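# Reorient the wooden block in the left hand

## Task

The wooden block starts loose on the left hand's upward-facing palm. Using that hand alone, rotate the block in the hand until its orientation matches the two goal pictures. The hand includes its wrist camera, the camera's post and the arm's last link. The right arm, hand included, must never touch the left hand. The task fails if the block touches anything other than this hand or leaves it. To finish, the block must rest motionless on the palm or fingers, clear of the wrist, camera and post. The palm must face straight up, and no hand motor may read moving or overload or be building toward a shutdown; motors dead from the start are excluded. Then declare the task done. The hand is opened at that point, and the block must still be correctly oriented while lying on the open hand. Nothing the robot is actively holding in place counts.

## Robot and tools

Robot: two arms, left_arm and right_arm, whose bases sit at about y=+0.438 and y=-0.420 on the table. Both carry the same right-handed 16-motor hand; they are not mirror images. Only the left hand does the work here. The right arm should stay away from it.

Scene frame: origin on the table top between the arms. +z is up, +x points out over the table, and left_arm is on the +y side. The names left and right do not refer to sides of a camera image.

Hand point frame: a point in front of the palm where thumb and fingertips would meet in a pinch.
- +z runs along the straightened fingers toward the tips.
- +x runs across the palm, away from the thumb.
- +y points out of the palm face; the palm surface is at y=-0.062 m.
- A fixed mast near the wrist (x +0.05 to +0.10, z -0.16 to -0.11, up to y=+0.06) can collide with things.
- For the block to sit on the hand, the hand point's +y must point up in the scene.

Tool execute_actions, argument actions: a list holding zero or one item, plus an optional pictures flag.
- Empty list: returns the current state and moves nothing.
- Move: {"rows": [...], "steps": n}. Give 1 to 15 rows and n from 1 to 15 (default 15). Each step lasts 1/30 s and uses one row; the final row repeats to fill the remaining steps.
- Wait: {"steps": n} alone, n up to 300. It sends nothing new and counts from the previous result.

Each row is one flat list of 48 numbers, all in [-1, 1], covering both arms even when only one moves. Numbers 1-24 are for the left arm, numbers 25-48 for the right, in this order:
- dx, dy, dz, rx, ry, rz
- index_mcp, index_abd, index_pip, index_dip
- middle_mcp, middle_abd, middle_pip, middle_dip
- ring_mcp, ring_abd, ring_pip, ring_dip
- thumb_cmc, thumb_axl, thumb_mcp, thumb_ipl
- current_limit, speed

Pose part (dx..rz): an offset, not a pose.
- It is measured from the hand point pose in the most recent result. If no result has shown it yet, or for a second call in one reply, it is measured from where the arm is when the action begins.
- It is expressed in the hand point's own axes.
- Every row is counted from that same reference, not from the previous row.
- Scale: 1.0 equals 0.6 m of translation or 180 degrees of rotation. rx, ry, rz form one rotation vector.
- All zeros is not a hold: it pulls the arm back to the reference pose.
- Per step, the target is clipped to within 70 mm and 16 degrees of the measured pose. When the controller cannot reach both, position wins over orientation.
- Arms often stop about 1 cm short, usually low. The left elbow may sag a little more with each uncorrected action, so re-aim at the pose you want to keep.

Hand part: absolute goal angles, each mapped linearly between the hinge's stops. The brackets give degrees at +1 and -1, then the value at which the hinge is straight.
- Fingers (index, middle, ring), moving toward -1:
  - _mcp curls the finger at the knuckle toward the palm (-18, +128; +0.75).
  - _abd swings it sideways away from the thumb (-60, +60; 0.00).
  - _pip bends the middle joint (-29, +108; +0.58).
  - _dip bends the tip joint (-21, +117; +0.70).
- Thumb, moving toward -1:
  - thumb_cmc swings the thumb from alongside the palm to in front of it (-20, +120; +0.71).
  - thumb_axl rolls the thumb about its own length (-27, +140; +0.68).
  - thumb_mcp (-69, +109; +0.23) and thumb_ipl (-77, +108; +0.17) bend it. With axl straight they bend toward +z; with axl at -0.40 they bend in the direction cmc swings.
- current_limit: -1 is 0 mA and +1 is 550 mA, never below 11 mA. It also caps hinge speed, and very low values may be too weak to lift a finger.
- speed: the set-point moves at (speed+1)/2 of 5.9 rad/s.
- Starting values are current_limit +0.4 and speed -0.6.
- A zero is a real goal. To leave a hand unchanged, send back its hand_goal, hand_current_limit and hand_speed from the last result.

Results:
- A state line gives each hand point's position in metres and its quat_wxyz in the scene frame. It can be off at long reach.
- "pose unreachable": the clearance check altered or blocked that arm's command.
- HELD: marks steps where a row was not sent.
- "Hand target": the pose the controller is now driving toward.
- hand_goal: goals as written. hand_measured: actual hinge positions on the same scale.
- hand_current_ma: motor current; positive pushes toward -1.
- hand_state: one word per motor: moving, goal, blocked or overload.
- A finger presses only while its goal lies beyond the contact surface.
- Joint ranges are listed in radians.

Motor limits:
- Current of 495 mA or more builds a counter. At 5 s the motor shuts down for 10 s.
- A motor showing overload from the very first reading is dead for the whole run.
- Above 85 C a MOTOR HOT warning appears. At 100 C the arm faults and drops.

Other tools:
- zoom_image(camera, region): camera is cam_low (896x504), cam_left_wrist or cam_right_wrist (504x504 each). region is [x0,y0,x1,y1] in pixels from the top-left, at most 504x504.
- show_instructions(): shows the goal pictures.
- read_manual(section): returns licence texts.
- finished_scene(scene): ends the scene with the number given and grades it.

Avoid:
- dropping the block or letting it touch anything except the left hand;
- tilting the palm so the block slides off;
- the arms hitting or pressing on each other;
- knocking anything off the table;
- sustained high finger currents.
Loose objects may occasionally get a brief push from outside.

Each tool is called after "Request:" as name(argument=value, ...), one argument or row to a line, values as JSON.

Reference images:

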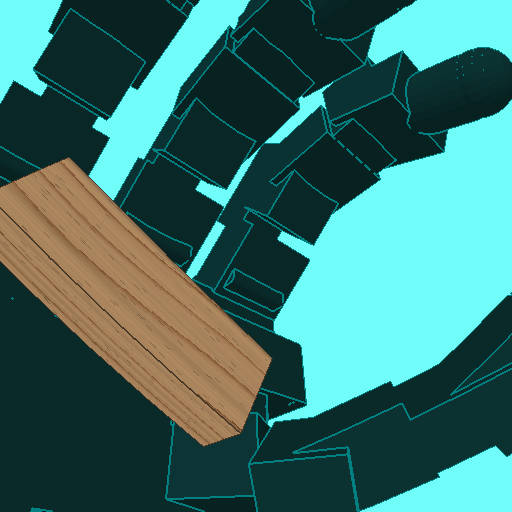

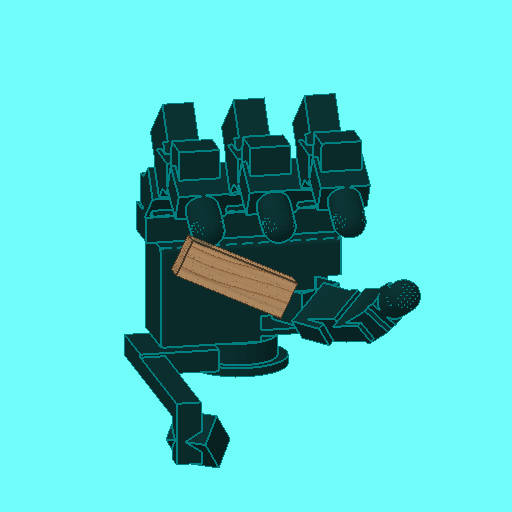

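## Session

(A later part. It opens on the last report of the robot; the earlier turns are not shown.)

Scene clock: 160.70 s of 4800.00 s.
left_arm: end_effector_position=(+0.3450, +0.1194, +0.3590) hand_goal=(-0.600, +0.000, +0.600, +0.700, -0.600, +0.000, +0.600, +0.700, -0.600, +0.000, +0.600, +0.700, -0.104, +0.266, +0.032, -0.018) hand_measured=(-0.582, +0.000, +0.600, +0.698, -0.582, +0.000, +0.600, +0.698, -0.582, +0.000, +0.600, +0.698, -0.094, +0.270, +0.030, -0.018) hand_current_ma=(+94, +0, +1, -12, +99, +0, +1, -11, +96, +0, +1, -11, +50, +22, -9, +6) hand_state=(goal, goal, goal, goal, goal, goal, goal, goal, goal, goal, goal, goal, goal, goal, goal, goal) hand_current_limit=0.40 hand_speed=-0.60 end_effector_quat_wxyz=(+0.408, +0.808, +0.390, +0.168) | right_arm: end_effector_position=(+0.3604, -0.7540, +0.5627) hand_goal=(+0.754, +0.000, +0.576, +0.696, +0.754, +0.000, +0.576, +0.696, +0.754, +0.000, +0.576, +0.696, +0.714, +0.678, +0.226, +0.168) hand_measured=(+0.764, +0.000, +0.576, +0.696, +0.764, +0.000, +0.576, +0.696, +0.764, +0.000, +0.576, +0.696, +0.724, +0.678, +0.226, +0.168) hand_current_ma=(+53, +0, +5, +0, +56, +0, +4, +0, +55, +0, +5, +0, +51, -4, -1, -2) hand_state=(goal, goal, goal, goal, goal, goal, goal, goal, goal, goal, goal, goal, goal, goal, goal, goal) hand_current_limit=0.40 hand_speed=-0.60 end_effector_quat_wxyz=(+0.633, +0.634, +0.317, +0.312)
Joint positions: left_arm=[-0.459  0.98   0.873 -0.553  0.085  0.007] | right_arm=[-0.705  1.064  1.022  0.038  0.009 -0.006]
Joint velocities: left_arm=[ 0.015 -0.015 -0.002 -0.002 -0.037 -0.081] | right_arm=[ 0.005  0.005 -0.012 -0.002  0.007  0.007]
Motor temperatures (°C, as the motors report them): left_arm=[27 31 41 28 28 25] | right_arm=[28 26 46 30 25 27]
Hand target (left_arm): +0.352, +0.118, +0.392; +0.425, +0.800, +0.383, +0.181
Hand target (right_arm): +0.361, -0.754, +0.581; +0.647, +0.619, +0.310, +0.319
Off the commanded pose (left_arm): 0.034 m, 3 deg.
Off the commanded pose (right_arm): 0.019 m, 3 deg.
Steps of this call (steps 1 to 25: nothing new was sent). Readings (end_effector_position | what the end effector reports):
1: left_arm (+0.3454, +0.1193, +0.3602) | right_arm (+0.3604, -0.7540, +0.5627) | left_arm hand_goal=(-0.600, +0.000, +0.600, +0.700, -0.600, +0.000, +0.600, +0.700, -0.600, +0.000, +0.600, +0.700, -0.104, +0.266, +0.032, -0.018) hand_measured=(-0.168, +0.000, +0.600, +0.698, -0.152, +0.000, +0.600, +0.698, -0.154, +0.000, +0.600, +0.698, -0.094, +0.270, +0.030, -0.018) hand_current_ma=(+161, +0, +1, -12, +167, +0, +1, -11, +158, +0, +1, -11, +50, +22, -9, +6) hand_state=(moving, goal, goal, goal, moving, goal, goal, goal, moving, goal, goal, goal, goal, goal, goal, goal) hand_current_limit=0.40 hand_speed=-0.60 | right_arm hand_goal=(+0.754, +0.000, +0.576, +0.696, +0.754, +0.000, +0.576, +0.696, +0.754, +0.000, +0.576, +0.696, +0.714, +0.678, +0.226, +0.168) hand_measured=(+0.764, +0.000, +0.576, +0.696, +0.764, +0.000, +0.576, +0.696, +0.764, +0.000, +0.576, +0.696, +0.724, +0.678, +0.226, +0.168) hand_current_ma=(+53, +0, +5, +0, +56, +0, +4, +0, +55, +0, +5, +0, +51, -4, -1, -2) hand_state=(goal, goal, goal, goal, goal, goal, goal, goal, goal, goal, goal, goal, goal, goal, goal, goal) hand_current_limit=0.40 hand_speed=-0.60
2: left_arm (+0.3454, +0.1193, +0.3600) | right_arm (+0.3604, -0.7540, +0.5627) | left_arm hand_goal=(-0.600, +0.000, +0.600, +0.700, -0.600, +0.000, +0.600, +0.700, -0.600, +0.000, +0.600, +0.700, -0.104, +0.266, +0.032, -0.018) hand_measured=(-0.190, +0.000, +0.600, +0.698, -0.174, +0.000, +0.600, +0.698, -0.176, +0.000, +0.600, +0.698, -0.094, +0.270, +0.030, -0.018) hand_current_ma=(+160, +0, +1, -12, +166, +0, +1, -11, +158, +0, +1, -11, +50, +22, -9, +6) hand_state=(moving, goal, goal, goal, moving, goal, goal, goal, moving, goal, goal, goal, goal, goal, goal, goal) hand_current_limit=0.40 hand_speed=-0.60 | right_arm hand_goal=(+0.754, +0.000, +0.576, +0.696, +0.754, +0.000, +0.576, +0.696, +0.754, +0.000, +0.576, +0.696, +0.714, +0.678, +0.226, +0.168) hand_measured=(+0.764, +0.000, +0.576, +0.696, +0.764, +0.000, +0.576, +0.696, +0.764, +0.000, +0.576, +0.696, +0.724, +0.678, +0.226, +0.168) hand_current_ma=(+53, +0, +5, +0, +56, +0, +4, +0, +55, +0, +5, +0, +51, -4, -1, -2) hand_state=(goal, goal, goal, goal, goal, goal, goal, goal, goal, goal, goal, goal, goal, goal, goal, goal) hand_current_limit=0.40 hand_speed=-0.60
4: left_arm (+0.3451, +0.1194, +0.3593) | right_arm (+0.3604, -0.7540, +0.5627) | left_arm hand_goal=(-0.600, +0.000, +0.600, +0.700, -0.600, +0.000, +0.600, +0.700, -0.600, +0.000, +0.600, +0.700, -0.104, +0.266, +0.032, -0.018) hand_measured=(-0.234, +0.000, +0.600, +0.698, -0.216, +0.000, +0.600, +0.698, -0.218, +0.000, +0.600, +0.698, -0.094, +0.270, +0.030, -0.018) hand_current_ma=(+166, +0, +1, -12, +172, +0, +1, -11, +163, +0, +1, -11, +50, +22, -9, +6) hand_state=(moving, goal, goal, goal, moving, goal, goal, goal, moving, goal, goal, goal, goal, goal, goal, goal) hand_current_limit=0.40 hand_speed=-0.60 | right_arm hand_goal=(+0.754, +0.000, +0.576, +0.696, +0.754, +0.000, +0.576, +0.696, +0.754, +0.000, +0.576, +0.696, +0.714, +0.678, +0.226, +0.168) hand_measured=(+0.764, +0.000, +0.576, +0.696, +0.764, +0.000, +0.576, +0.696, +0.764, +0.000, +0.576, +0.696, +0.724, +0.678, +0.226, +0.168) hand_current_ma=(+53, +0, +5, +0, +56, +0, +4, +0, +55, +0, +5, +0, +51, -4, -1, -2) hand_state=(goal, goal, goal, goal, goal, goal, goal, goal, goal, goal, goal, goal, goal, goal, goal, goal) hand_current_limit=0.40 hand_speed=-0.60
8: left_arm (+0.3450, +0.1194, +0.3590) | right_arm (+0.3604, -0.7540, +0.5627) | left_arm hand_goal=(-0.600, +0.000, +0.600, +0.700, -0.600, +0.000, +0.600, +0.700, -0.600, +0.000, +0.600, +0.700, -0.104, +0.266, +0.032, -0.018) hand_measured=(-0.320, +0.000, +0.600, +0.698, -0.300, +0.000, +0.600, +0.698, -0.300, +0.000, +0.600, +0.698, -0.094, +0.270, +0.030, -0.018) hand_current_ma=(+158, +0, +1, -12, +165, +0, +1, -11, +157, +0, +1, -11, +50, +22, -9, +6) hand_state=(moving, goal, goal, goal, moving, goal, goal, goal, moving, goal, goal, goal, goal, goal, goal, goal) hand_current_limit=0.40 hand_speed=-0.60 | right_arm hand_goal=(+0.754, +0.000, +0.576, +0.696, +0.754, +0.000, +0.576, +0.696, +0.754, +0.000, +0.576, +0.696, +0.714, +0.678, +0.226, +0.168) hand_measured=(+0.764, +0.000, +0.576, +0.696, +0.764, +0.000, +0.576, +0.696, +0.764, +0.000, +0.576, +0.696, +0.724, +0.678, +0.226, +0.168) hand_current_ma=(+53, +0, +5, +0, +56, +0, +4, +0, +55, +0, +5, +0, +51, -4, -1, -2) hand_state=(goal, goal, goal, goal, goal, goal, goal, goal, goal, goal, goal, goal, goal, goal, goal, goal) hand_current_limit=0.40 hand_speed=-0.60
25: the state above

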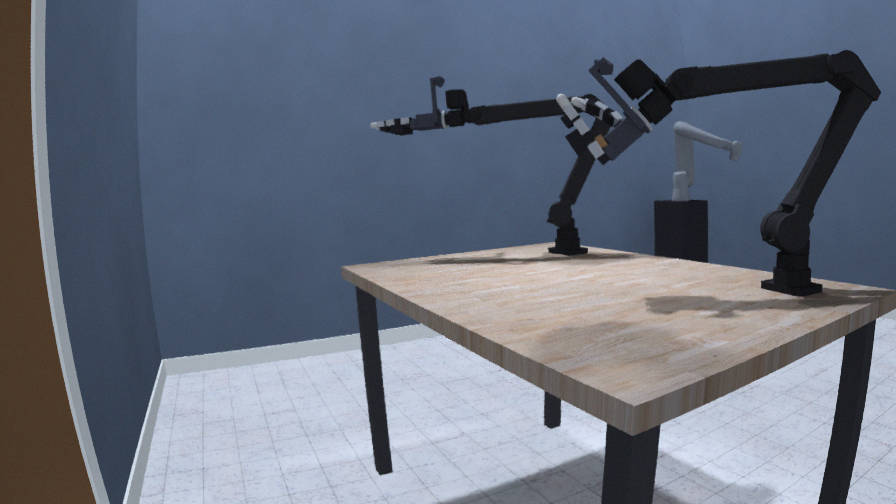

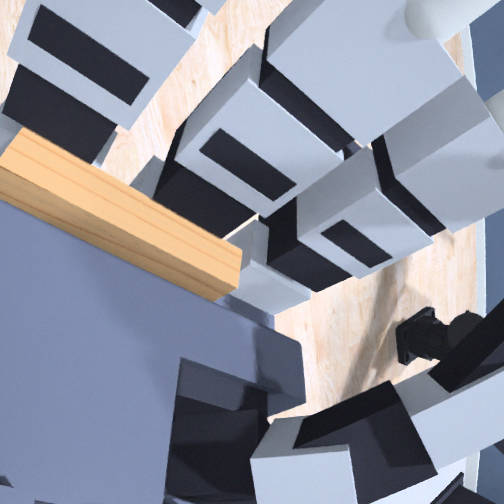

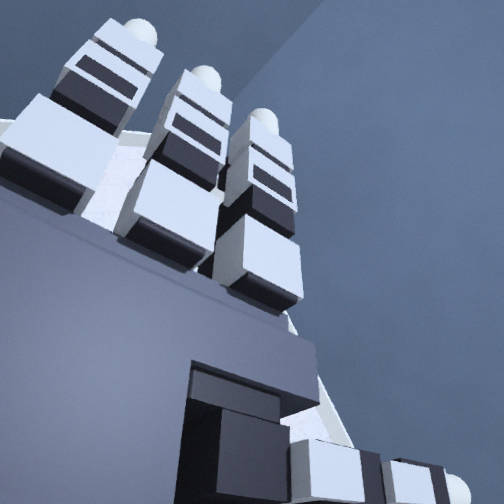

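Request:
execute_actions(
  actions=[
    {"rows": [[0,0.045,-0.01,-0.015,0,0, -1,0,0.8,0.7, -1,0,0.8,0.7, -1,0,0.8,0.7, 0.3,0.266,0.032,-0.018, 0.4,-0.6, 0,0.031,0,-0.015,0,0, 0.754,0,0.576,0.696, 0.754,0,0.576,0.696, 0.754,0,0.576,0.696, 0.714,0.678,0.226,0.168, 0.4,-0.6]], "steps": 15},
  ],
  pictures=false,
)

Request:
execute_actions(
  actions=[
    {"steps": 15},
  ],
)

Request:
zoom_image(
  camera="cam_low",
  region=[540, 50, 690, 170],
)

Scene clock: 170.83 s of 4800.00 s.
left_arm: end_effector_position=(+0.3465, +0.1183, +0.3552) hand_goal=(-1.000, +0.000, +0.800, +0.700, -1.000, +0.000, +0.800, +0.700, -1.000, +0.000, +0.800, +0.700, +0.300, +0.266, +0.032, -0.018) hand_measured=(-0.904, +0.000, +0.800, +0.698, -0.656, +0.000, +0.800, +0.698, -0.656, +0.000, +0.800, +0.698, +0.290, +0.270, +0.030, -0.018) hand_current_ma=(+96, +0, -4, -12, +385, +0, -2, -11, +385, +0, -2, -11, +42, +22, -9, +6) hand_state=(moving, goal, goal, goal, blocked, goal, goal, goal, blocked, goal, goal, goal, moving, goal, goal, goal) hand_current_limit=0.40 hand_speed=-0.60 end_effector_quat_wxyz=(+0.405, +0.810, +0.391, +0.166) | right_arm: end_effector_position=(+0.3603, -0.7539, +0.5634) hand_goal=(+0.754, +0.000, +0.576, +0.696, +0.754, +0.000, +0.576, +0.696, +0.754, +0.000, +0.576, +0.696, +0.714, +0.678, +0.226, +0.168) hand_measured=(+0.764, +0.000, +0.576, +0.696, +0.764, +0.000, +0.576, +0.696, +0.764, +0.000, +0.576, +0.696, +0.724, +0.678, +0.226, +0.168) hand_current_ma=(+53, +0, +5, +0, +56, +0, +4, +0, +55, +0, +5, +0, +51, -4, -1, -2) hand_state=(goal, goal, goal, goal, goal, goal, goal, goal, goal, goal, goal, goal, goal, goal, goal, goal) hand_current_limit=0.40 hand_speed=-0.60 end_effector_quat_wxyz=(+0.634, +0.633, +0.316, +0.312)
Joint positions: left_arm=[-0.459  0.988  0.873 -0.553  0.085  0.007] | right_arm=[-0.705  1.064  1.022  0.041  0.009 -0.006]
Joint velocities: left_arm=[-0.005 -0.005 -0.012 -0.017  0.022 -0.022] | right_arm=[-0.005 -0.005  0.002 -0.012 -0.051  0.007]
Motor temperatures (°C, as the motors report them): left_arm=[27 31 45 28 28 25] | right_arm=[28 26 46 30 25 27]
Hand target (left_arm): +0.354, +0.114, +0.384; +0.427, +0.798, +0.386, +0.177
Hand target (right_arm): +0.360, -0.753, +0.581; +0.648, +0.619, +0.309, +0.319
Off the commanded pose (left_arm): 0.030 m, 3 deg.
Off the commanded pose (right_arm): 0.018 m, 3 deg.
Steps of this call (steps 1 to 289: nothing new was sent; steps 290 to 304: all 15 steps of this action). Readings (end_effector_position | what the end effector reports):
290: left_arm (+0.3451, +0.1194, +0.3588) | right_arm (+0.3604, -0.7540, +0.5628) | left_arm hand_goal=(-1.000, +0.000, +0.800, +0.700, -1.000, +0.000, +0.800, +0.700, -1.000, +0.000, +0.800, +0.700, +0.300, +0.266, +0.032, -0.018) hand_measured=(-0.582, +0.000, +0.600, +0.698, -0.582, +0.000, +0.600, +0.698, -0.582, +0.000, +0.600, +0.698, -0.094, +0.270, +0.030, -0.018) hand_current_ma=(+94, +0, +1, -12, +99, +0, +1, -11, +96, +0, +1, -11, +50, +22, -9, +6) hand_state=(moving, goal, moving, goal, moving, goal, moving, goal, moving, goal, moving, goal, moving, goal, goal, goal) hand_current_limit=0.40 hand_speed=-0.60 | right_arm hand_goal=(+0.754, +0.000, +0.576, +0.696, +0.754, +0.000, +0.576, +0.696, +0.754, +0.000, +0.576, +0.696, +0.714, +0.678, +0.226, +0.168) hand_measured=(+0.764, +0.000, +0.576, +0.696, +0.764, +0.000, +0.576, +0.696, +0.764, +0.000, +0.576, +0.696, +0.724, +0.678, +0.226, +0.168) hand_current_ma=(+53, +0, +5, +0, +56, +0, +4, +0, +55, +0, +5, +0, +51, -4, -1, -2) hand_state=(goal, goal, goal, goal, goal, goal, goal, goal, goal, goal, goal, goal, goal, goal, goal, goal) hand_current_limit=0.40 hand_speed=-0.60
291: left_arm (+0.3452, +0.1192, +0.3585) | right_arm (+0.3604, -0.7540, +0.5629) | left_arm hand_goal=(-1.000, +0.000, +0.800, +0.700, -1.000, +0.000, +0.800, +0.700, -1.000, +0.000, +0.800, +0.700, +0.300, +0.266, +0.032, -0.018) hand_measured=(-0.582, +0.000, +0.600, +0.698, -0.582, +0.000, +0.600, +0.698, -0.584, +0.000, +0.600, +0.698, -0.094, +0.270, +0.030, -0.018) hand_current_ma=(+154, +0, -62, -12, +160, +0, -57, -11, +157, +0, -63, -11, -25, +22, -9, +6) hand_state=(moving, goal, moving, goal, moving, goal, moving, goal, moving, goal, moving, goal, moving, goal, goal, goal) hand_current_limit=0.40 hand_speed=-0.60 | right_arm hand_goal=(+0.754, +0.000, +0.576, +0.696, +0.754, +0.000, +0.576, +0.696, +0.754, +0.000, +0.576, +0.696, +0.714, +0.678, +0.226, +0.168) hand_measured=(+0.764, +0.000, +0.576, +0.696, +0.764, +0.000, +0.576, +0.696, +0.764, +0.000, +0.576, +0.696, +0.724, +0.678, +0.226, +0.168) hand_current_ma=(+53, +0, +5, +0, +56, +0, +4, +0, +55, +0, +5, +0, +51, -4, -1, -2) hand_state=(goal, goal, goal, goal, goal, goal, goal, goal, goal, goal, goal, goal, goal, goal, goal, goal) hand_current_limit=0.40 hand_speed=-0.60
293: left_arm (+0.3457, +0.1189, +0.3572) | right_arm (+0.3603, -0.7539, +0.5632) | left_arm hand_goal=(-1.000, +0.000, +0.800, +0.700, -1.000, +0.000, +0.800, +0.700, -1.000, +0.000, +0.800, +0.700, +0.300, +0.266, +0.032, -0.018) hand_measured=(-0.620, +0.000, +0.646, +0.698, -0.618, +0.000, +0.646, +0.698, -0.620, +0.000, +0.646, +0.698, -0.058, +0.270, +0.030, -0.018) hand_current_ma=(+124, +0, -36, -12, +129, +0, -48, -11, +127, +0, -35, -11, -41, +22, -9, +6) hand_state=(moving, goal, moving, goal, moving, goal, moving, goal, moving, goal, moving, goal, moving, goal, goal, goal) hand_current_limit=0.40 hand_speed=-0.60 | right_arm hand_goal=(+0.754, +0.000, +0.576, +0.696, +0.754, +0.000, +0.576, +0.696, +0.754, +0.000, +0.576, +0.696, +0.714, +0.678, +0.226, +0.168) hand_measured=(+0.764, +0.000, +0.576, +0.696, +0.764, +0.000, +0.576, +0.696, +0.764, +0.000, +0.576, +0.696, +0.724, +0.678, +0.226, +0.168) hand_current_ma=(+53, +0, +5, +0, +56, +0, +4, +0, +55, +0, +5, +0, +51, -4, -1, -2) hand_state=(goal, goal, goal, goal, goal, goal, goal, goal, goal, goal, goal, goal, goal, goal, goal, goal) hand_current_limit=0.40 hand_speed=-0.60
297: left_arm (+0.3464, +0.1184, +0.3554) | right_arm (+0.3603, -0.7539, +0.5634) | left_arm hand_goal=(-1.000, +0.000, +0.800, +0.700, -1.000, +0.000, +0.800, +0.700, -1.000, +0.000, +0.800, +0.700, +0.300, +0.266, +0.032, -0.018) hand_measured=(-0.718, +0.000, +0.766, +0.698, -0.656, +0.000, +0.774, +0.698, -0.656, +0.000, +0.762, +0.698, +0.070, +0.270, +0.030, -0.018) hand_current_ma=(+122, +0, -7, -12, +385, +0, +10, -11, +385, +0, -15, -11, -27, +22, -9, +6) hand_state=(moving, goal, moving, goal, blocked, goal, moving, goal, blocked, goal, moving, goal, moving, goal, goal, goal) hand_current_limit=0.40 hand_speed=-0.60 | right_arm hand_goal=(+0.754, +0.000, +0.576, +0.696, +0.754, +0.000, +0.576, +0.696, +0.754, +0.000, +0.576, +0.696, +0.714, +0.678, +0.226, +0.168) hand_measured=(+0.764, +0.000, +0.576, +0.696, +0.764, +0.000, +0.576, +0.696, +0.764, +0.000, +0.576, +0.696, +0.724, +0.678, +0.226, +0.168) hand_current_ma=(+53, +0, +5, +0, +56, +0, +4, +0, +55, +0, +5, +0, +51, -4, -1, -2) hand_state=(goal, goal, goal, goal, goal, goal, goal, goal, goal, goal, goal, goal, goal, goal, goal, goal) hand_current_limit=0.40 hand_speed=-0.60
304: the state above

Scene clock: 171.33 s of 4800.00 s.
left_arm: end_effector_position=(+0.3465, +0.1183, +0.3552) hand_goal=(-1.000, +0.000, +0.800, +0.700, -1.000, +0.000, +0.800, +0.700, -1.000, +0.000, +0.800, +0.700, +0.300, +0.266, +0.032, -0.018) hand_measured=(-0.992, +0.000, +0.800, +0.698, -0.656, +0.000, +0.800, +0.698, -0.656, +0.000, +0.800, +0.698, +0.304, +0.270, +0.030, -0.018) hand_current_ma=(+39, +0, -4, -12, +385, +0, -2, -11, +385, +0, -2, -11, +24, +22, -9, +6) hand_state=(goal, goal, goal, goal, blocked, goal, goal, goal, blocked, goal, goal, goal, goal, goal, goal, goal) hand_current_limit=0.40 hand_speed=-0.60 end_effector_quat_wxyz=(+0.405, +0.810, +0.391, +0.166) | right_arm: end_effector_position=(+0.3603, -0.7539, +0.5634) hand_goal=(+0.754, +0.000, +0.576, +0.696, +0.754, +0.000, +0.576, +0.696, +0.754, +0.000, +0.576, +0.696, +0.714, +0.678, +0.226, +0.168) hand_measured=(+0.764, +0.000, +0.576, +0.696, +0.764, +0.000, +0.576, +0.696, +0.764, +0.000, +0.576, +0.696, +0.724, +0.678, +0.226, +0.168) hand_current_ma=(+53, +0, +5, +0, +56, +0, +4, +0, +55, +0, +5, +0, +51, -4, -1, -2) hand_state=(goal, goal, goal, goal, goal, goal, goal, goal, goal, goal, goal, goal, goal, goal, goal, goal) hand_current_limit=0.40 hand_speed=-0.60 end_effector_quat_wxyz=(+0.634, +0.633, +0.316, +0.312)
Joint positions: left_arm=[-0.459  0.988  0.873 -0.553  0.085  0.007] | right_arm=[-0.705  1.064  1.022  0.041  0.009 -0.006]
Joint velocities: left_arm=[ 0.015 -0.015 -0.046 -0.012 -0.051 -0.007] | right_arm=[ 0.005  0.005 -0.017 -0.002 -0.037  0.007]
Motor temperatures (°C, as the motors report them): left_arm=[27 31 45 28 28 25] | right_arm=[28 26 46 30 25 27]
Hand target (left_arm): +0.354, +0.114, +0.384; +0.427, +0.798, +0.386, +0.177
Hand target (right_arm): +0.360, -0.753, +0.581; +0.648, +0.619, +0.309, +0.319
Off the commanded pose (left_arm): 0.030 m, 3 deg.
Off the commanded pose (right_arm): 0.018 m, 3 deg.
Steps of this call (steps 1 to 15: nothing new was sent). Readings (end_effector_position | what the end effector reports):
1: left_arm (+0.3465, +0.1183, +0.3552) | right_arm (+0.3603, -0.7539, +0.5634) | left_arm hand_goal=(-1.000, +0.000, +0.800, +0.700, -1.000, +0.000, +0.800, +0.700, -1.000, +0.000, +0.800, +0.700, +0.300, +0.266, +0.032, -0.018) hand_measured=(-0.932, +0.000, +0.800, +0.698, -0.656, +0.000, +0.800, +0.698, -0.656, +0.000, +0.800, +0.698, +0.300, +0.270, +0.030, -0.018) hand_current_ma=(+92, +0, -4, -12, +385, +0, -2, -11, +385, +0, -2, -11, +36, +22, -9, +6) hand_state=(moving, goal, goal, goal, blocked, goal, goal, goal, blocked, goal, goal, goal, moving, goal, goal, goal) hand_current_limit=0.40 hand_speed=-0.60 | right_arm hand_goal=(+0.754, +0.000, +0.576, +0.696, +0.754, +0.000, +0.576, +0.696, +0.754, +0.000, +0.576, +0.696, +0.714, +0.678, +0.226, +0.168) hand_measured=(+0.764, +0.000, +0.576, +0.696, +0.764, +0.000, +0.576, +0.696, +0.764, +0.000, +0.576, +0.696, +0.724, +0.678, +0.226, +0.168) hand_current_ma=(+53, +0, +5, +0, +56, +0, +4, +0, +55, +0, +5, +0, +51, -4, -1, -2) hand_state=(goal, goal, goal, goal, goal, goal, goal, goal, goal, goal, goal, goal, goal, goal, goal, goal) hand_current_limit=0.40 hand_speed=-0.60
2: left_arm (+0.3465, +0.1183, +0.3552) | right_arm (+0.3603, -0.7539, +0.5634) | left_arm hand_goal=(-1.000, +0.000, +0.800, +0.700, -1.000, +0.000, +0.800, +0.700, -1.000, +0.000, +0.800, +0.700, +0.300, +0.266, +0.032, -0.018) hand_measured=(-0.960, +0.000, +0.800, +0.698, -0.656, +0.000, +0.800, +0.698, -0.656, +0.000, +0.800, +0.698, +0.304, +0.270, +0.030, -0.018) hand_current_ma=(+50, +0, -4, -12, +385, +0, -2, -11, +385, +0, -2, -11, +27, +22, -9, +6) hand_state=(moving, goal, goal, goal, blocked, goal, goal, goal, blocked, goal, goal, goal, moving, goal, goal, goal) hand_current_limit=0.40 hand_speed=-0.60 | right_arm hand_goal=(+0.754, +0.000, +0.576, +0.696, +0.754, +0.000, +0.576, +0.696, +0.754, +0.000, +0.576, +0.696, +0.714, +0.678, +0.226, +0.168) hand_measured=(+0.764, +0.000, +0.576, +0.696, +0.764, +0.000, +0.576, +0.696, +0.764, +0.000, +0.576, +0.696, +0.724, +0.678, +0.226, +0.168) hand_current_ma=(+53, +0, +5, +0, +56, +0, +4, +0, +55, +0, +5, +0, +51, -4, -1, -2) hand_state=(goal, goal, goal, goal, goal, goal, goal, goal, goal, goal, goal, goal, goal, goal, goal, goal) hand_current_limit=0.40 hand_speed=-0.60
4: left_arm (+0.3465, +0.1183, +0.3552) | right_arm (+0.3603, -0.7539, +0.5634) | left_arm hand_goal=(-1.000, +0.000, +0.800, +0.700, -1.000, +0.000, +0.800, +0.700, -1.000, +0.000, +0.800, +0.700, +0.300, +0.266, +0.032, -0.018) hand_measured=(-0.990, +0.000, +0.800, +0.698, -0.656, +0.000, +0.800, +0.698, -0.656, +0.000, +0.800, +0.698, +0.304, +0.270, +0.030, -0.018) hand_current_ma=(+27, +0, -4, -12, +385, +0, -2, -11, +385, +0, -2, -11, +24, +22, -9, +6) hand_state=(moving, goal, goal, goal, blocked, goal, goal, goal, blocked, goal, goal, goal, goal, goal, goal, goal) hand_current_limit=0.40 hand_speed=-0.60 | right_arm hand_goal=(+0.754, +0.000, +0.576, +0.696, +0.754, +0.000, +0.576, +0.696, +0.754, +0.000, +0.576, +0.696, +0.714, +0.678, +0.226, +0.168) hand_measured=(+0.764, +0.000, +0.576, +0.696, +0.764, +0.000, +0.576, +0.696, +0.764, +0.000, +0.576, +0.696, +0.724, +0.678, +0.226, +0.168) hand_current_ma=(+53, +0, +5, +0, +56, +0, +4, +0, +55, +0, +5, +0, +51, -4, -1, -2) hand_state=(goal, goal, goal, goal, goal, goal, goal, goal, goal, goal, goal, goal, goal, goal, goal, goal) hand_current_limit=0.40 hand_speed=-0.60
8: left_arm (+0.3465, +0.1183, +0.3552) | right_arm (+0.3603, -0.7539, +0.5634) | left_arm hand_goal=(-1.000, +0.000, +0.800, +0.700, -1.000, +0.000, +0.800, +0.700, -1.000, +0.000, +0.800, +0.700, +0.300, +0.266, +0.032, -0.018) hand_measured=(-0.992, +0.000, +0.800, +0.698, -0.656, +0.000, +0.800, +0.698, -0.656, +0.000, +0.800, +0.698, +0.304, +0.270, +0.030, -0.018) hand_current_ma=(+39, +0, -4, -12, +385, +0, -2, -11, +385, +0, -2, -11, +24, +22, -9, +6) hand_state=(goal, goal, goal, goal, blocked, goal, goal, goal, blocked, goal, goal, goal, goal, goal, goal, goal) hand_current_limit=0.40 hand_speed=-0.60 | right_arm hand_goal=(+0.754, +0.000, +0.576, +0.696, +0.754, +0.000, +0.576, +0.696, +0.754, +0.000, +0.576, +0.696, +0.714, +0.678, +0.226, +0.168) hand_measured=(+0.764, +0.000, +0.576, +0.696, +0.764, +0.000, +0.576, +0.696, +0.764, +0.000, +0.576, +0.696, +0.724, +0.678, +0.226, +0.168) hand_current_ma=(+53, +0, +5, +0, +56, +0, +4, +0, +55, +0, +5, +0, +51, -4, -1, -2) hand_state=(goal, goal, goal, goal, goal, goal, goal, goal, goal, goal, goal, goal, goal, goal, goal, goal) hand_current_limit=0.40 hand_speed=-0.60
15: the state above

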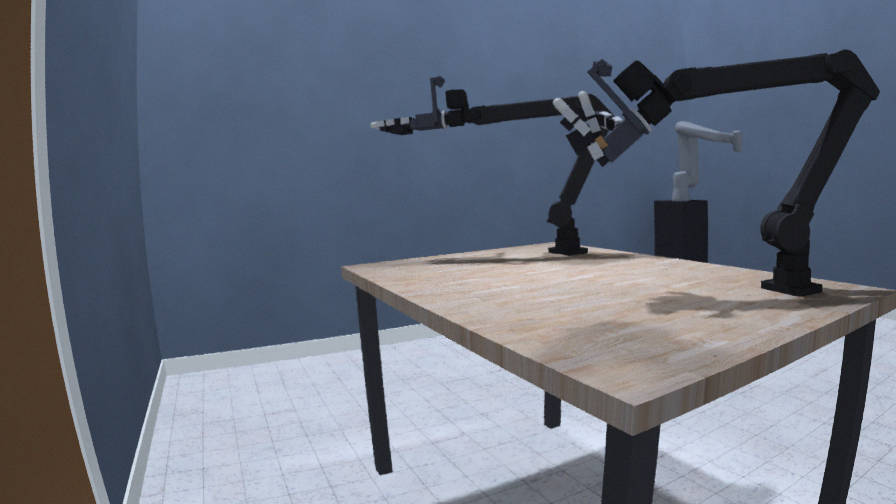

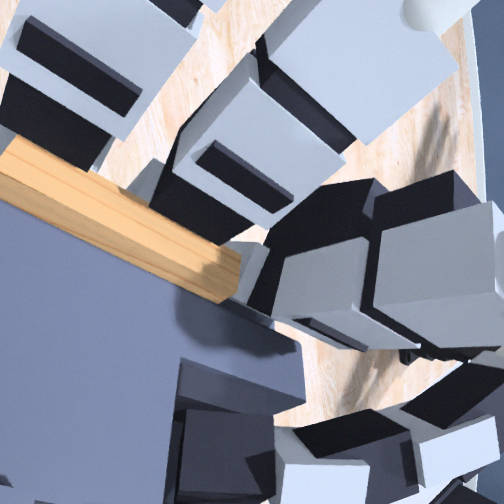

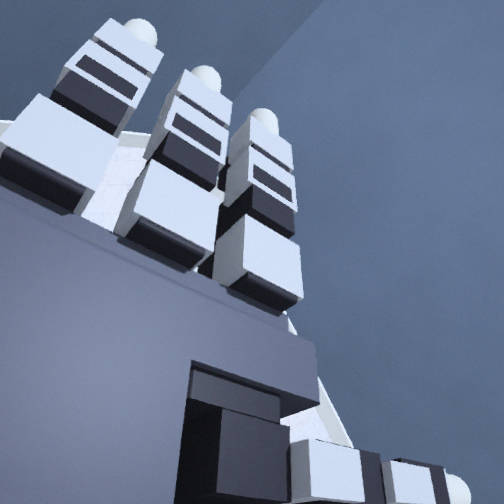

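Region (540, 50, 690, 170) of cam_low's 896x504 image, scaled by 3.360, with more detail than that image has; it fills the top 403 rows of this view, and the rest is white.

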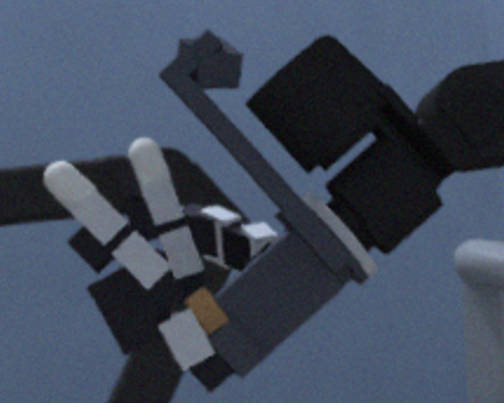

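Request:
execute_actions(
  actions=[
    {"rows": [[0,0.045,0,-0.02,0,0, -0.6,0,0.6,0.7, -0.62,0,0.6,0.7, -0.62,0,0.6,0.7, 0.3,0.266,0.032,-0.018, 0.4,-0.6, 0,0.03,0,-0.015,0,0, 0.754,0,0.576,0.696, 0.754,0,0.576,0.696, 0.754,0,0.576,0.696, 0.714,0.678,0.226,0.168, 0.4,-0.6],[0,0.045,0,-0.035,0,0, -0.6,0,0.6,0.7, -0.62,0,0.6,0.7, -0.62,0,0.6,0.7, 0.3,0.266,0.032,-0.018, 0.4,-0.6, 0,0.03,0,-0.015,0,0, 0.754,0,0.576,0.696, 0.754,0,0.576,0.696, 0.754,0,0.576,0.696, 0.714,0.678,0.226,0.168, 0.4,-0.6],[0,0.045,0,-0.05,0,0, -0.6,0,0.6,0.7, -0.62,0,0.6,0.7, -0.62,0,0.6,0.7, 0.3,0.266,0.032,-0.018, 0.4,-0.6, 0,0.03,0,-0.015,0,0, 0.754,0,0.576,0.696, 0.754,0,0.576,0.696, 0.754,0,0.576,0.696, 0.714,0.678,0.226,0.168, 0.4,-0.6],[0,0.045,0,-0.065,0,0, -0.6,0,0.6,0.7, -0.62,0,0.6,0.7, -0.62,0,0.6,0.7, 0.3,0.266,0.032,-0.018, 0.4,-0.6, 0,0.03,0,-0.015,0,0, 0.754,0,0.576,0.696, 0.754,0,0.576,0.696, 0.754,0,0.576,0.696, 0.714,0.678,0.226,0.168, 0.4,-0.6],[0,0.045,0,-0.08,0,0, -0.6,0,0.6,0.7, -0.62,0,0.6,0.7, -0.62,0,0.6,0.7, 0.3,0.266,0.032,-0.018, 0.4,-0.6, 0,0.03,0,-0.015,0,0, 0.754,0,0.576,0.696, 0.754,0,0.576,0.696, 0.754,0,0.576,0.696, 0.714,0.678,0.226,0.168, 0.4,-0.6],[0,0.045,0,-0.095,0,0, -0.6,0,0.6,0.7, -0.62,0,0.6,0.7, -0.62,0,0.6,0.7, 0.3,0.266,0.032,-0.018, 0.4,-0.6, 0,0.03,0,-0.015,0,0, 0.754,0,0.576,0.696, 0.754,0,0.576,0.696, 0.754,0,0.576,0.696, 0.714,0.678,0.226,0.168, 0.4,-0.6],[0,0.045,0,-0.11,0,0, -0.6,0,0.6,0.7, -0.62,0,0.6,0.7, -0.62,0,0.6,0.7, 0.3,0.266,0.032,-0.018, 0.4,-0.6, 0,0.03,0,-0.015,0,0, 0.754,0,0.576,0.696, 0.754,0,0.576,0.696, 0.754,0,0.576,0.696, 0.714,0.678,0.226,0.168, 0.4,-0.6],[0,0.045,0,-0.125,0,0, -0.6,0,0.6,0.7, -0.62,0,0.6,0.7, -0.62,0,0.6,0.7, 0.3,0.266,0.032,-0.018, 0.4,-0.6, 0,0.03,0,-0.015,0,0, 0.754,0,0.576,0.696, 0.754,0,0.576,0.696, 0.754,0,0.576,0.696, 0.714,0.678,0.226,0.168, 0.4,-0.6],[0,0.045,0,-0.14,0,0, -0.6,0,0.6,0.7, -0.62,0,0.6,0.7, -0.62,0,0.6,0.7, 0.3,0.266,0.032,-0.018, 0.4,-0.6, 0,0.03,0,-0.015,0,0, 0.754,0,0.576,0.696, 0.754,0,0.576,0.696, 0.754,0,0.576,0.696, 0.714,0.678,0.226,0.168, 0.4,-0.6],[0,0.045,0,-0.155,0,0, -0.6,0,0.6,0.7, -0.62,0,0.6,0.7, -0.62,0,0.6,0.7, 0.3,0.266,0.032,-0.018, 0.4,-0.6, 0,0.03,0,-0.015,0,0, 0.754,0,0.576,0.696, 0.754,0,0.576,0.696, 0.754,0,0.576,0.696, 0.714,0.678,0.226,0.168, 0.4,-0.6],[0,0.045,0,-0.17,0,0, -0.6,0,0.6,0.7, -0.62,0,0.6,0.7, -0.62,0,0.6,0.7, 0.3,0.266,0.032,-0.018, 0.4,-0.6, 0,0.03,0,-0.015,0,0, 0.754,0,0.576,0.696, 0.754,0,0.576,0.696, 0.754,0,0.576,0.696, 0.714,0.678,0.226,0.168, 0.4,-0.6],[0,0.045,0,-0.19,0,0, -0.6,0,0.6,0.7, -0.62,0,0.6,0.7, -0.62,0,0.6,0.7, 0.3,0.266,0.032,-0.018, 0.4,-0.6, 0,0.03,0,-0.015,0,0, 0.754,0,0.576,0.696, 0.754,0,0.576,0.696, 0.754,0,0.576,0.696, 0.714,0.678,0.226,0.168, 0.4,-0.6],[0,0.045,0,-0.21,0,0, -0.6,0,0.6,0.7, -0.62,0,0.6,0.7, -0.62,0,0.6,0.7, 0.3,0.266,0.032,-0.018, 0.4,-0.6, 0,0.03,0,-0.015,0,0, 0.754,0,0.576,0.696, 0.754,0,0.576,0.696, 0.754,0,0.576,0.696, 0.714,0.678,0.226,0.168, 0.4,-0.6],[0,0.045,0,-0.235,0,0, -0.6,0,0.6,0.7, -0.62,0,0.6,0.7, -0.62,0,0.6,0.7, 0.3,0.266,0.032,-0.018, 0.4,-0.6, 0,0.03,0,-0.015,0,0, 0.754,0,0.576,0.696, 0.754,0,0.576,0.696, 0.754,0,0.576,0.696, 0.714,0.678,0.226,0.168, 0.4,-0.6],[0,0.045,0,-0.256,0,0, -0.6,0,0.6,0.7, -0.62,0,0.6,0.7, -0.62,0,0.6,0.7, 0.3,0.266,0.032,-0.018, 0.4,-0.6, 0,0.03,0,-0.015,0,0, 0.754,0,0.576,0.696, 0.754,0,0.576,0.696, 0.754,0,0.576,0.696, 0.714,0.678,0.226,0.168, 0.4,-0.6]], "steps": 15},
  ],
  pictures=false,
)

Request:
execute_actions(
  actions=[
    {"steps": 20},
  ],
  pictures=false,
)

Scene clock: 231.83 s of 4800.00 s.
left_arm: end_effector_position=(+0.3565, +0.1176, +0.3729) hand_goal=(-0.600, +0.000, +0.600, +0.700, -0.620, +0.000, +0.600, +0.700, -0.620, +0.000, +0.600, +0.700, +0.300, +0.266, +0.032, -0.018) hand_measured=(-0.622, +0.000, +0.602, +0.698, -0.616, +0.000, +0.604, +0.698, -0.616, +0.000, +0.602, +0.698, +0.306, +0.270, +0.030, -0.018) hand_current_ma=(+6, +0, +15, -12, +14, +0, +14, -11, +12, +0, +13, -11, +36, +22, -7, +6) hand_state=(moving, goal, goal, goal, goal, goal, goal, goal, goal, goal, goal, goal, goal, goal, goal, goal) hand_current_limit=0.40 hand_speed=-0.60 end_effector_quat_wxyz=(+0.621, +0.652, +0.326, +0.287) | right_arm: end_effector_position=(+0.3600, -0.7537, +0.5643) hand_goal=(+0.754, +0.000, +0.576, +0.696, +0.754, +0.000, +0.576, +0.696, +0.754, +0.000, +0.576, +0.696, +0.714, +0.678, +0.226, +0.168) hand_measured=(+0.764, +0.000, +0.576, +0.696, +0.764, +0.000, +0.576, +0.696, +0.764, +0.000, +0.576, +0.696, +0.724, +0.678, +0.226, +0.168) hand_current_ma=(+53, +0, +5, +0, +56, +0, +4, +0, +55, +0, +5, +0, +51, -4, -1, -2) hand_state=(goal, goal, goal, goal, goal, goal, goal, goal, goal, goal, goal, goal, goal, goal, goal, goal) hand_current_limit=0.40 hand_speed=-0.60 end_effector_quat_wxyz=(+0.635, +0.632, +0.316, +0.313)
Joint positions: left_arm=[-0.47   1.142  0.591  0.487  0.04  -0.028] | right_arm=[-0.705  1.064  1.022  0.044  0.009 -0.006]
Joint velocities: left_arm=[-0.093  1.197 -0.452  3.221 -0.154 -0.051] | right_arm=[-0.015 -0.005 -0.022 -0.002 -0.051  0.007]
Motor temperatures (°C, as the motors report them): left_arm=[27 30 50 28 28 25] | right_arm=[28 26 48 30 25 27]
Hand target (left_arm): +0.354, +0.113, +0.375; +0.664, +0.612, +0.309, +0.297
Hand target (right_arm): +0.360, -0.753, +0.581; +0.648, +0.618, +0.309, +0.320
Off the commanded pose (left_arm): 0.010 m, 12 deg.
Off the commanded pose (right_arm): 0.017 m, 2 deg.
Steps of this call (steps 1 to 1800: nothing new was sent; steps 1801 to 1815: all 15 steps of this action). Readings (end_effector_position | what the end effector reports):
1801: left_arm (+0.3471, +0.1179, +0.3562) | right_arm (+0.3602, -0.7539, +0.5635) | left_arm hand_goal=(-0.600, +0.000, +0.600, +0.700, -0.620, +0.000, +0.600, +0.700, -0.620, +0.000, +0.600, +0.700, +0.300, +0.266, +0.032, -0.018) hand_measured=(-0.992, +0.000, +0.800, +0.698, -0.656, +0.000, +0.800, +0.698, -0.656, +0.000, +0.800, +0.698, +0.304, +0.270, +0.030, -0.018) hand_current_ma=(+39, +0, -4, -12, +385, +0, -2, -11, +385, +0, -2, -11, +24, +22, -9, +6) hand_state=(moving, goal, moving, goal, moving, goal, moving, goal, moving, goal, moving, goal, goal, goal, goal, goal) hand_current_limit=0.40 hand_speed=-0.60 | right_arm hand_goal=(+0.754, +0.000, +0.576, +0.696, +0.754, +0.000, +0.576, +0.696, +0.754, +0.000, +0.576, +0.696, +0.714, +0.678, +0.226, +0.168) hand_measured=(+0.764, +0.000, +0.576, +0.696, +0.764, +0.000, +0.576, +0.696, +0.764, +0.000, +0.576, +0.696, +0.724, +0.678, +0.226, +0.168) hand_current_ma=(+53, +0, +5, +0, +56, +0, +4, +0, +55, +0, +5, +0, +51, -4, -1, -2) hand_state=(goal, goal, goal, goal, goal, goal, goal, goal, goal, goal, goal, goal, goal, goal, goal, goal) hand_current_limit=0.40 hand_speed=-0.60
1802: left_arm (+0.3489, +0.1166, +0.3592) | right_arm (+0.3602, -0.7538, +0.5637) | left_arm hand_goal=(-0.600, +0.000, +0.600, +0.700, -0.620, +0.000, +0.600, +0.700, -0.620, +0.000, +0.600, +0.700, +0.300, +0.266, +0.032, -0.018) hand_measured=(-0.994, +0.000, +0.800, +0.698, -0.656, +0.000, +0.800, +0.698, -0.656, +0.000, +0.800, +0.698, +0.304, +0.270, +0.030, -0.018) hand_current_ma=(-41, +0, +67, -12, +302, +0, +69, -11, +298, +0, +77, -11, +30, +22, -9, +6) hand_state=(moving, goal, moving, goal, moving, goal, moving, goal, moving, goal, moving, goal, moving, goal, goal, goal) hand_current_limit=0.40 hand_speed=-0.60 | right_arm hand_goal=(+0.754, +0.000, +0.576, +0.696, +0.754, +0.000, +0.576, +0.696, +0.754, +0.000, +0.576, +0.696, +0.714, +0.678, +0.226, +0.168) hand_measured=(+0.764, +0.000, +0.576, +0.696, +0.764, +0.000, +0.576, +0.696, +0.764, +0.000, +0.576, +0.696, +0.724, +0.678, +0.226, +0.168) hand_current_ma=(+53, +0, +5, +0, +56, +0, +4, +0, +55, +0, +5, +0, +51, -4, -1, -2) hand_state=(goal, goal, goal, goal, goal, goal, goal, goal, goal, goal, goal, goal, goal, goal, goal, goal) hand_current_limit=0.40 hand_speed=-0.60
1804: left_arm (+0.3535, +0.1137, +0.3685) | right_arm (+0.3600, -0.7538, +0.5641) | left_arm hand_goal=(-0.600, +0.000, +0.600, +0.700, -0.620, +0.000, +0.600, +0.700, -0.620, +0.000, +0.600, +0.700, +0.300, +0.266, +0.032, -0.018) hand_measured=(-0.956, +0.000, +0.756, +0.698, -0.648, +0.000, +0.760, +0.698, -0.648, +0.000, +0.760, +0.698, +0.306, +0.270, +0.030, -0.018) hand_current_ma=(-47, +0, +53, -12, +9, +0, +78, -11, +5, +0, +59, -11, +29, +22, -9, +6) hand_state=(moving, goal, moving, goal, moving, goal, moving, goal, moving, goal, moving, goal, goal, goal, goal, goal) hand_current_limit=0.40 hand_speed=-0.60 | right_arm hand_goal=(+0.754, +0.000, +0.576, +0.696, +0.754, +0.000, +0.576, +0.696, +0.754, +0.000, +0.576, +0.696, +0.714, +0.678, +0.226, +0.168) hand_measured=(+0.764, +0.000, +0.576, +0.696, +0.764, +0.000, +0.576, +0.696, +0.764, +0.000, +0.576, +0.696, +0.724, +0.678, +0.226, +0.168) hand_current_ma=(+53, +0, +5, +0, +56, +0, +4, +0, +55, +0, +5, +0, +51, -4, -1, -2) hand_state=(goal, goal, goal, goal, goal, goal, goal, goal, goal, goal, goal, goal, goal, goal, goal, goal) hand_current_limit=0.40 hand_speed=-0.60
1808: left_arm (+0.3558, +0.1149, +0.3783) | right_arm (+0.3600, -0.7537, +0.5643) | left_arm hand_goal=(-0.600, +0.000, +0.600, +0.700, -0.620, +0.000, +0.600, +0.700, -0.620, +0.000, +0.600, +0.700, +0.300, +0.266, +0.032, -0.018) hand_measured=(-0.836, +0.000, +0.642, +0.698, -0.616, +0.000, +0.636, +0.698, -0.616, +0.000, +0.652, +0.698, +0.306, +0.270, +0.030, -0.018) hand_current_ma=(-45, +0, +37, -12, +20, +0, +26, -11, +19, +0, +57, -11, +30, +22, -9, +6) hand_state=(moving, goal, moving, goal, goal, goal, moving, goal, goal, goal, moving, goal, goal, goal, goal, goal) hand_current_limit=0.40 hand_speed=-0.60 | right_arm hand_goal=(+0.754, +0.000, +0.576, +0.696, +0.754, +0.000, +0.576, +0.696, +0.754, +0.000, +0.576, +0.696, +0.714, +0.678, +0.226, +0.168) hand_measured=(+0.764, +0.000, +0.576, +0.696, +0.764, +0.000, +0.576, +0.696, +0.764, +0.000, +0.576, +0.696, +0.724, +0.678, +0.226, +0.168) hand_current_ma=(+53, +0, +5, +0, +56, +0, +4, +0, +55, +0, +5, +0, +51, -4, -1, -2) hand_state=(goal, goal, goal, goal, goal, goal, goal, goal, goal, goal, goal, goal, goal, goal, goal, goal) hand_current_limit=0.40 hand_speed=-0.60
1815: the state above

Scene clock: 232.50 s of 4800.00 s.
left_arm: end_effector_position=(+0.3589, +0.1138, +0.3565) hand_goal=(-0.600, +0.000, +0.600, +0.700, -0.620, +0.000, +0.600, +0.700, -0.620, +0.000, +0.600, +0.700, +0.300, +0.266, +0.032, -0.018) hand_measured=(-0.602, +0.000, +0.602, +0.698, -0.618, +0.000, +0.602, +0.698, -0.618, +0.000, +0.602, +0.698, +0.308, +0.270, +0.032, -0.018) hand_current_ma=(-9, +0, +13, -12, +7, +0, +12, -11, +6, +0, +12, -11, +44, +22, -4, +6) hand_state=(goal, goal, goal, goal, goal, goal, goal, goal, goal, goal, goal, goal, goal, goal, goal, goal) hand_current_limit=0.40 hand_speed=-0.60 end_effector_quat_wxyz=(+0.647, +0.628, +0.317, +0.295) | right_arm: end_effector_position=(+0.3600, -0.7537, +0.5643) hand_goal=(+0.754, +0.000, +0.576, +0.696, +0.754, +0.000, +0.576, +0.696, +0.754, +0.000, +0.576, +0.696, +0.714, +0.678, +0.226, +0.168) hand_measured=(+0.764, +0.000, +0.576, +0.696, +0.764, +0.000, +0.576, +0.696, +0.764, +0.000, +0.576, +0.696, +0.724, +0.678, +0.226, +0.168) hand_current_ma=(+53, +0, +5, +0, +56, +0, +4, +0, +55, +0, +5, +0, +51, -4, -1, -2) hand_state=(goal, goal, goal, goal, goal, goal, goal, goal, goal, goal, goal, goal, goal, goal, goal, goal) hand_current_limit=0.40 hand_speed=-0.60 end_effector_quat_wxyz=(+0.635, +0.632, +0.316, +0.313)
Joint positions: left_arm=[-0.477  1.25   0.561  0.699  0.035 -0.04 ] | right_arm=[-0.705  1.064  1.022  0.044  0.009 -0.006]
Joint velocities: left_arm=[-0.005 -0.015 -0.007  0.002  0.066  0.007] | right_arm=[-0.005 -0.005  0.007  0.007  0.022 -0.037]
Motor temperatures (°C, as the motors report them): left_arm=[27 31 50 28 28 25] | right_arm=[28 26 48 30 25 27]
Hand target (left_arm): +0.354, +0.113, +0.375; +0.664, +0.613, +0.309, +0.297
Hand target (right_arm): +0.360, -0.753, +0.581; +0.648, +0.618, +0.309, +0.320
Off the commanded pose (left_arm): 0.021 m, 7 deg.
Off the commanded pose (right_arm): 0.017 m, 2 deg.
Steps of this call (steps 1 to 20: nothing new was sent). Readings (end_effector_position | what the end effector reports):
1: left_arm (+0.3574, +0.1166, +0.3707) | right_arm (+0.3600, -0.7537, +0.5643) | left_arm hand_goal=(-0.600, +0.000, +0.600, +0.700, -0.620, +0.000, +0.600, +0.700, -0.620, +0.000, +0.600, +0.700, +0.300, +0.266, +0.032, -0.018) hand_measured=(-0.608, +0.000, +0.602, +0.698, -0.616, +0.000, +0.604, +0.698, -0.618, +0.000, +0.602, +0.698, +0.306, +0.270, +0.032, -0.018) hand_current_ma=(-1, +0, +14, -12, +9, +0, +13, -11, +7, +0, +12, -11, +37, +22, -5, +6) hand_state=(moving, goal, goal, goal, goal, goal, goal, goal, goal, goal, goal, goal, goal, goal, goal, goal) hand_current_limit=0.40 hand_speed=-0.60 | right_arm hand_goal=(+0.754, +0.000, +0.576, +0.696, +0.754, +0.000, +0.576, +0.696, +0.754, +0.000, +0.576, +0.696, +0.714, +0.678, +0.226, +0.168) hand_measured=(+0.764, +0.000, +0.576, +0.696, +0.764, +0.000, +0.576, +0.696, +0.764, +0.000, +0.576, +0.696, +0.724, +0.678, +0.226, +0.168) hand_current_ma=(+53, +0, +5, +0, +56, +0, +4, +0, +55, +0, +5, +0, +51, -4, -1, -2) hand_state=(goal, goal, goal, goal, goal, goal, goal, goal, goal, goal, goal, goal, goal, goal, goal, goal) hand_current_limit=0.40 hand_speed=-0.60
2: left_arm (+0.3592, +0.1144, +0.3655) | right_arm (+0.3600, -0.7537, +0.5643) | left_arm hand_goal=(-0.600, +0.000, +0.600, +0.700, -0.620, +0.000, +0.600, +0.700, -0.620, +0.000, +0.600, +0.700, +0.300, +0.266, +0.032, -0.018) hand_measured=(-0.604, +0.000, +0.602, +0.698, -0.618, +0.000, +0.602, +0.698, -0.618, +0.000, +0.602, +0.698, +0.306, +0.270, +0.032, -0.018) hand_current_ma=(-27, +0, +11, -12, +2, +0, +10, -11, +2, +0, +10, -11, +37, +22, -4, +6) hand_state=(moving, goal, goal, goal, moving, goal, goal, goal, moving, goal, goal, goal, goal, goal, goal, goal) hand_current_limit=0.40 hand_speed=-0.60 | right_arm hand_goal=(+0.754, +0.000, +0.576, +0.696, +0.754, +0.000, +0.576, +0.696, +0.754, +0.000, +0.576, +0.696, +0.714, +0.678, +0.226, +0.168) hand_measured=(+0.764, +0.000, +0.576, +0.696, +0.764, +0.000, +0.576, +0.696, +0.764, +0.000, +0.576, +0.696, +0.724, +0.678, +0.226, +0.168) hand_current_ma=(+53, +0, +5, +0, +56, +0, +4, +0, +55, +0, +5, +0, +51, -4, -1, -2) hand_state=(goal, goal, goal, goal, goal, goal, goal, goal, goal, goal, goal, goal, goal, goal, goal, goal) hand_current_limit=0.40 hand_speed=-0.60
4: left_arm (+0.3624, +0.1108, +0.3531) | right_arm (+0.3600, -0.7537, +0.5643) | left_arm hand_goal=(-0.600, +0.000, +0.600, +0.700, -0.620, +0.000, +0.600, +0.700, -0.620, +0.000, +0.600, +0.700, +0.300, +0.266, +0.032, -0.018) hand_measured=(-0.604, +0.000, +0.602, +0.698, -0.618, +0.000, +0.602, +0.698, -0.618, +0.000, +0.602, +0.698, +0.306, +0.270, +0.032, -0.018) hand_current_ma=(-11, +0, +13, -12, +7, +0, +12, -11, +6, +0, +12, -11, +38, +22, -5, +6) hand_state=(moving, goal, goal, goal, goal, goal, goal, goal, goal, goal, goal, goal, goal, goal, goal, goal) hand_current_limit=0.40 hand_speed=-0.60 | right_arm hand_goal=(+0.754, +0.000, +0.576, +0.696, +0.754, +0.000, +0.576, +0.696, +0.754, +0.000, +0.576, +0.696, +0.714, +0.678, +0.226, +0.168) hand_measured=(+0.764, +0.000, +0.576, +0.696, +0.764, +0.000, +0.576, +0.696, +0.764, +0.000, +0.576, +0.696, +0.724, +0.678, +0.226, +0.168) hand_current_ma=(+53, +0, +5, +0, +56, +0, +4, +0, +55, +0, +5, +0, +51, -4, -1, -2) hand_state=(goal, goal, goal, goal, goal, goal, goal, goal, goal, goal, goal, goal, goal, goal, goal, goal) hand_current_limit=0.40 hand_speed=-0.60
8: left_arm (+0.3617, +0.1114, +0.3476) | right_arm (+0.3600, -0.7537, +0.5643) | left_arm hand_goal=(-0.600, +0.000, +0.600, +0.700, -0.620, +0.000, +0.600, +0.700, -0.620, +0.000, +0.600, +0.700, +0.300, +0.266, +0.032, -0.018) hand_measured=(-0.602, +0.000, +0.602, +0.698, -0.618, +0.000, +0.602, +0.698, -0.618, +0.000, +0.602, +0.698, +0.308, +0.270, +0.032, -0.018) hand_current_ma=(-9, +0, +13, -12, +7, +0, +12, -11, +6, +0, +12, -11, +44, +22, -3, +6) hand_state=(goal, goal, goal, goal, goal, goal, goal, goal, goal, goal, goal, goal, goal, goal, goal, goal) hand_current_limit=0.40 hand_speed=-0.60 | right_arm hand_goal=(+0.754, +0.000, +0.576, +0.696, +0.754, +0.000, +0.576, +0.696, +0.754, +0.000, +0.576, +0.696, +0.714, +0.678, +0.226, +0.168) hand_measured=(+0.764, +0.000, +0.576, +0.696, +0.764, +0.000, +0.576, +0.696, +0.764, +0.000, +0.576, +0.696, +0.724, +0.678, +0.226, +0.168) hand_current_ma=(+53, +0, +5, +0, +56, +0, +4, +0, +55, +0, +5, +0, +51, -4, -1, -2) hand_state=(goal, goal, goal, goal, goal, goal, goal, goal, goal, goal, goal, goal, goal, goal, goal, goal) hand_current_limit=0.40 hand_speed=-0.60
20: the state above


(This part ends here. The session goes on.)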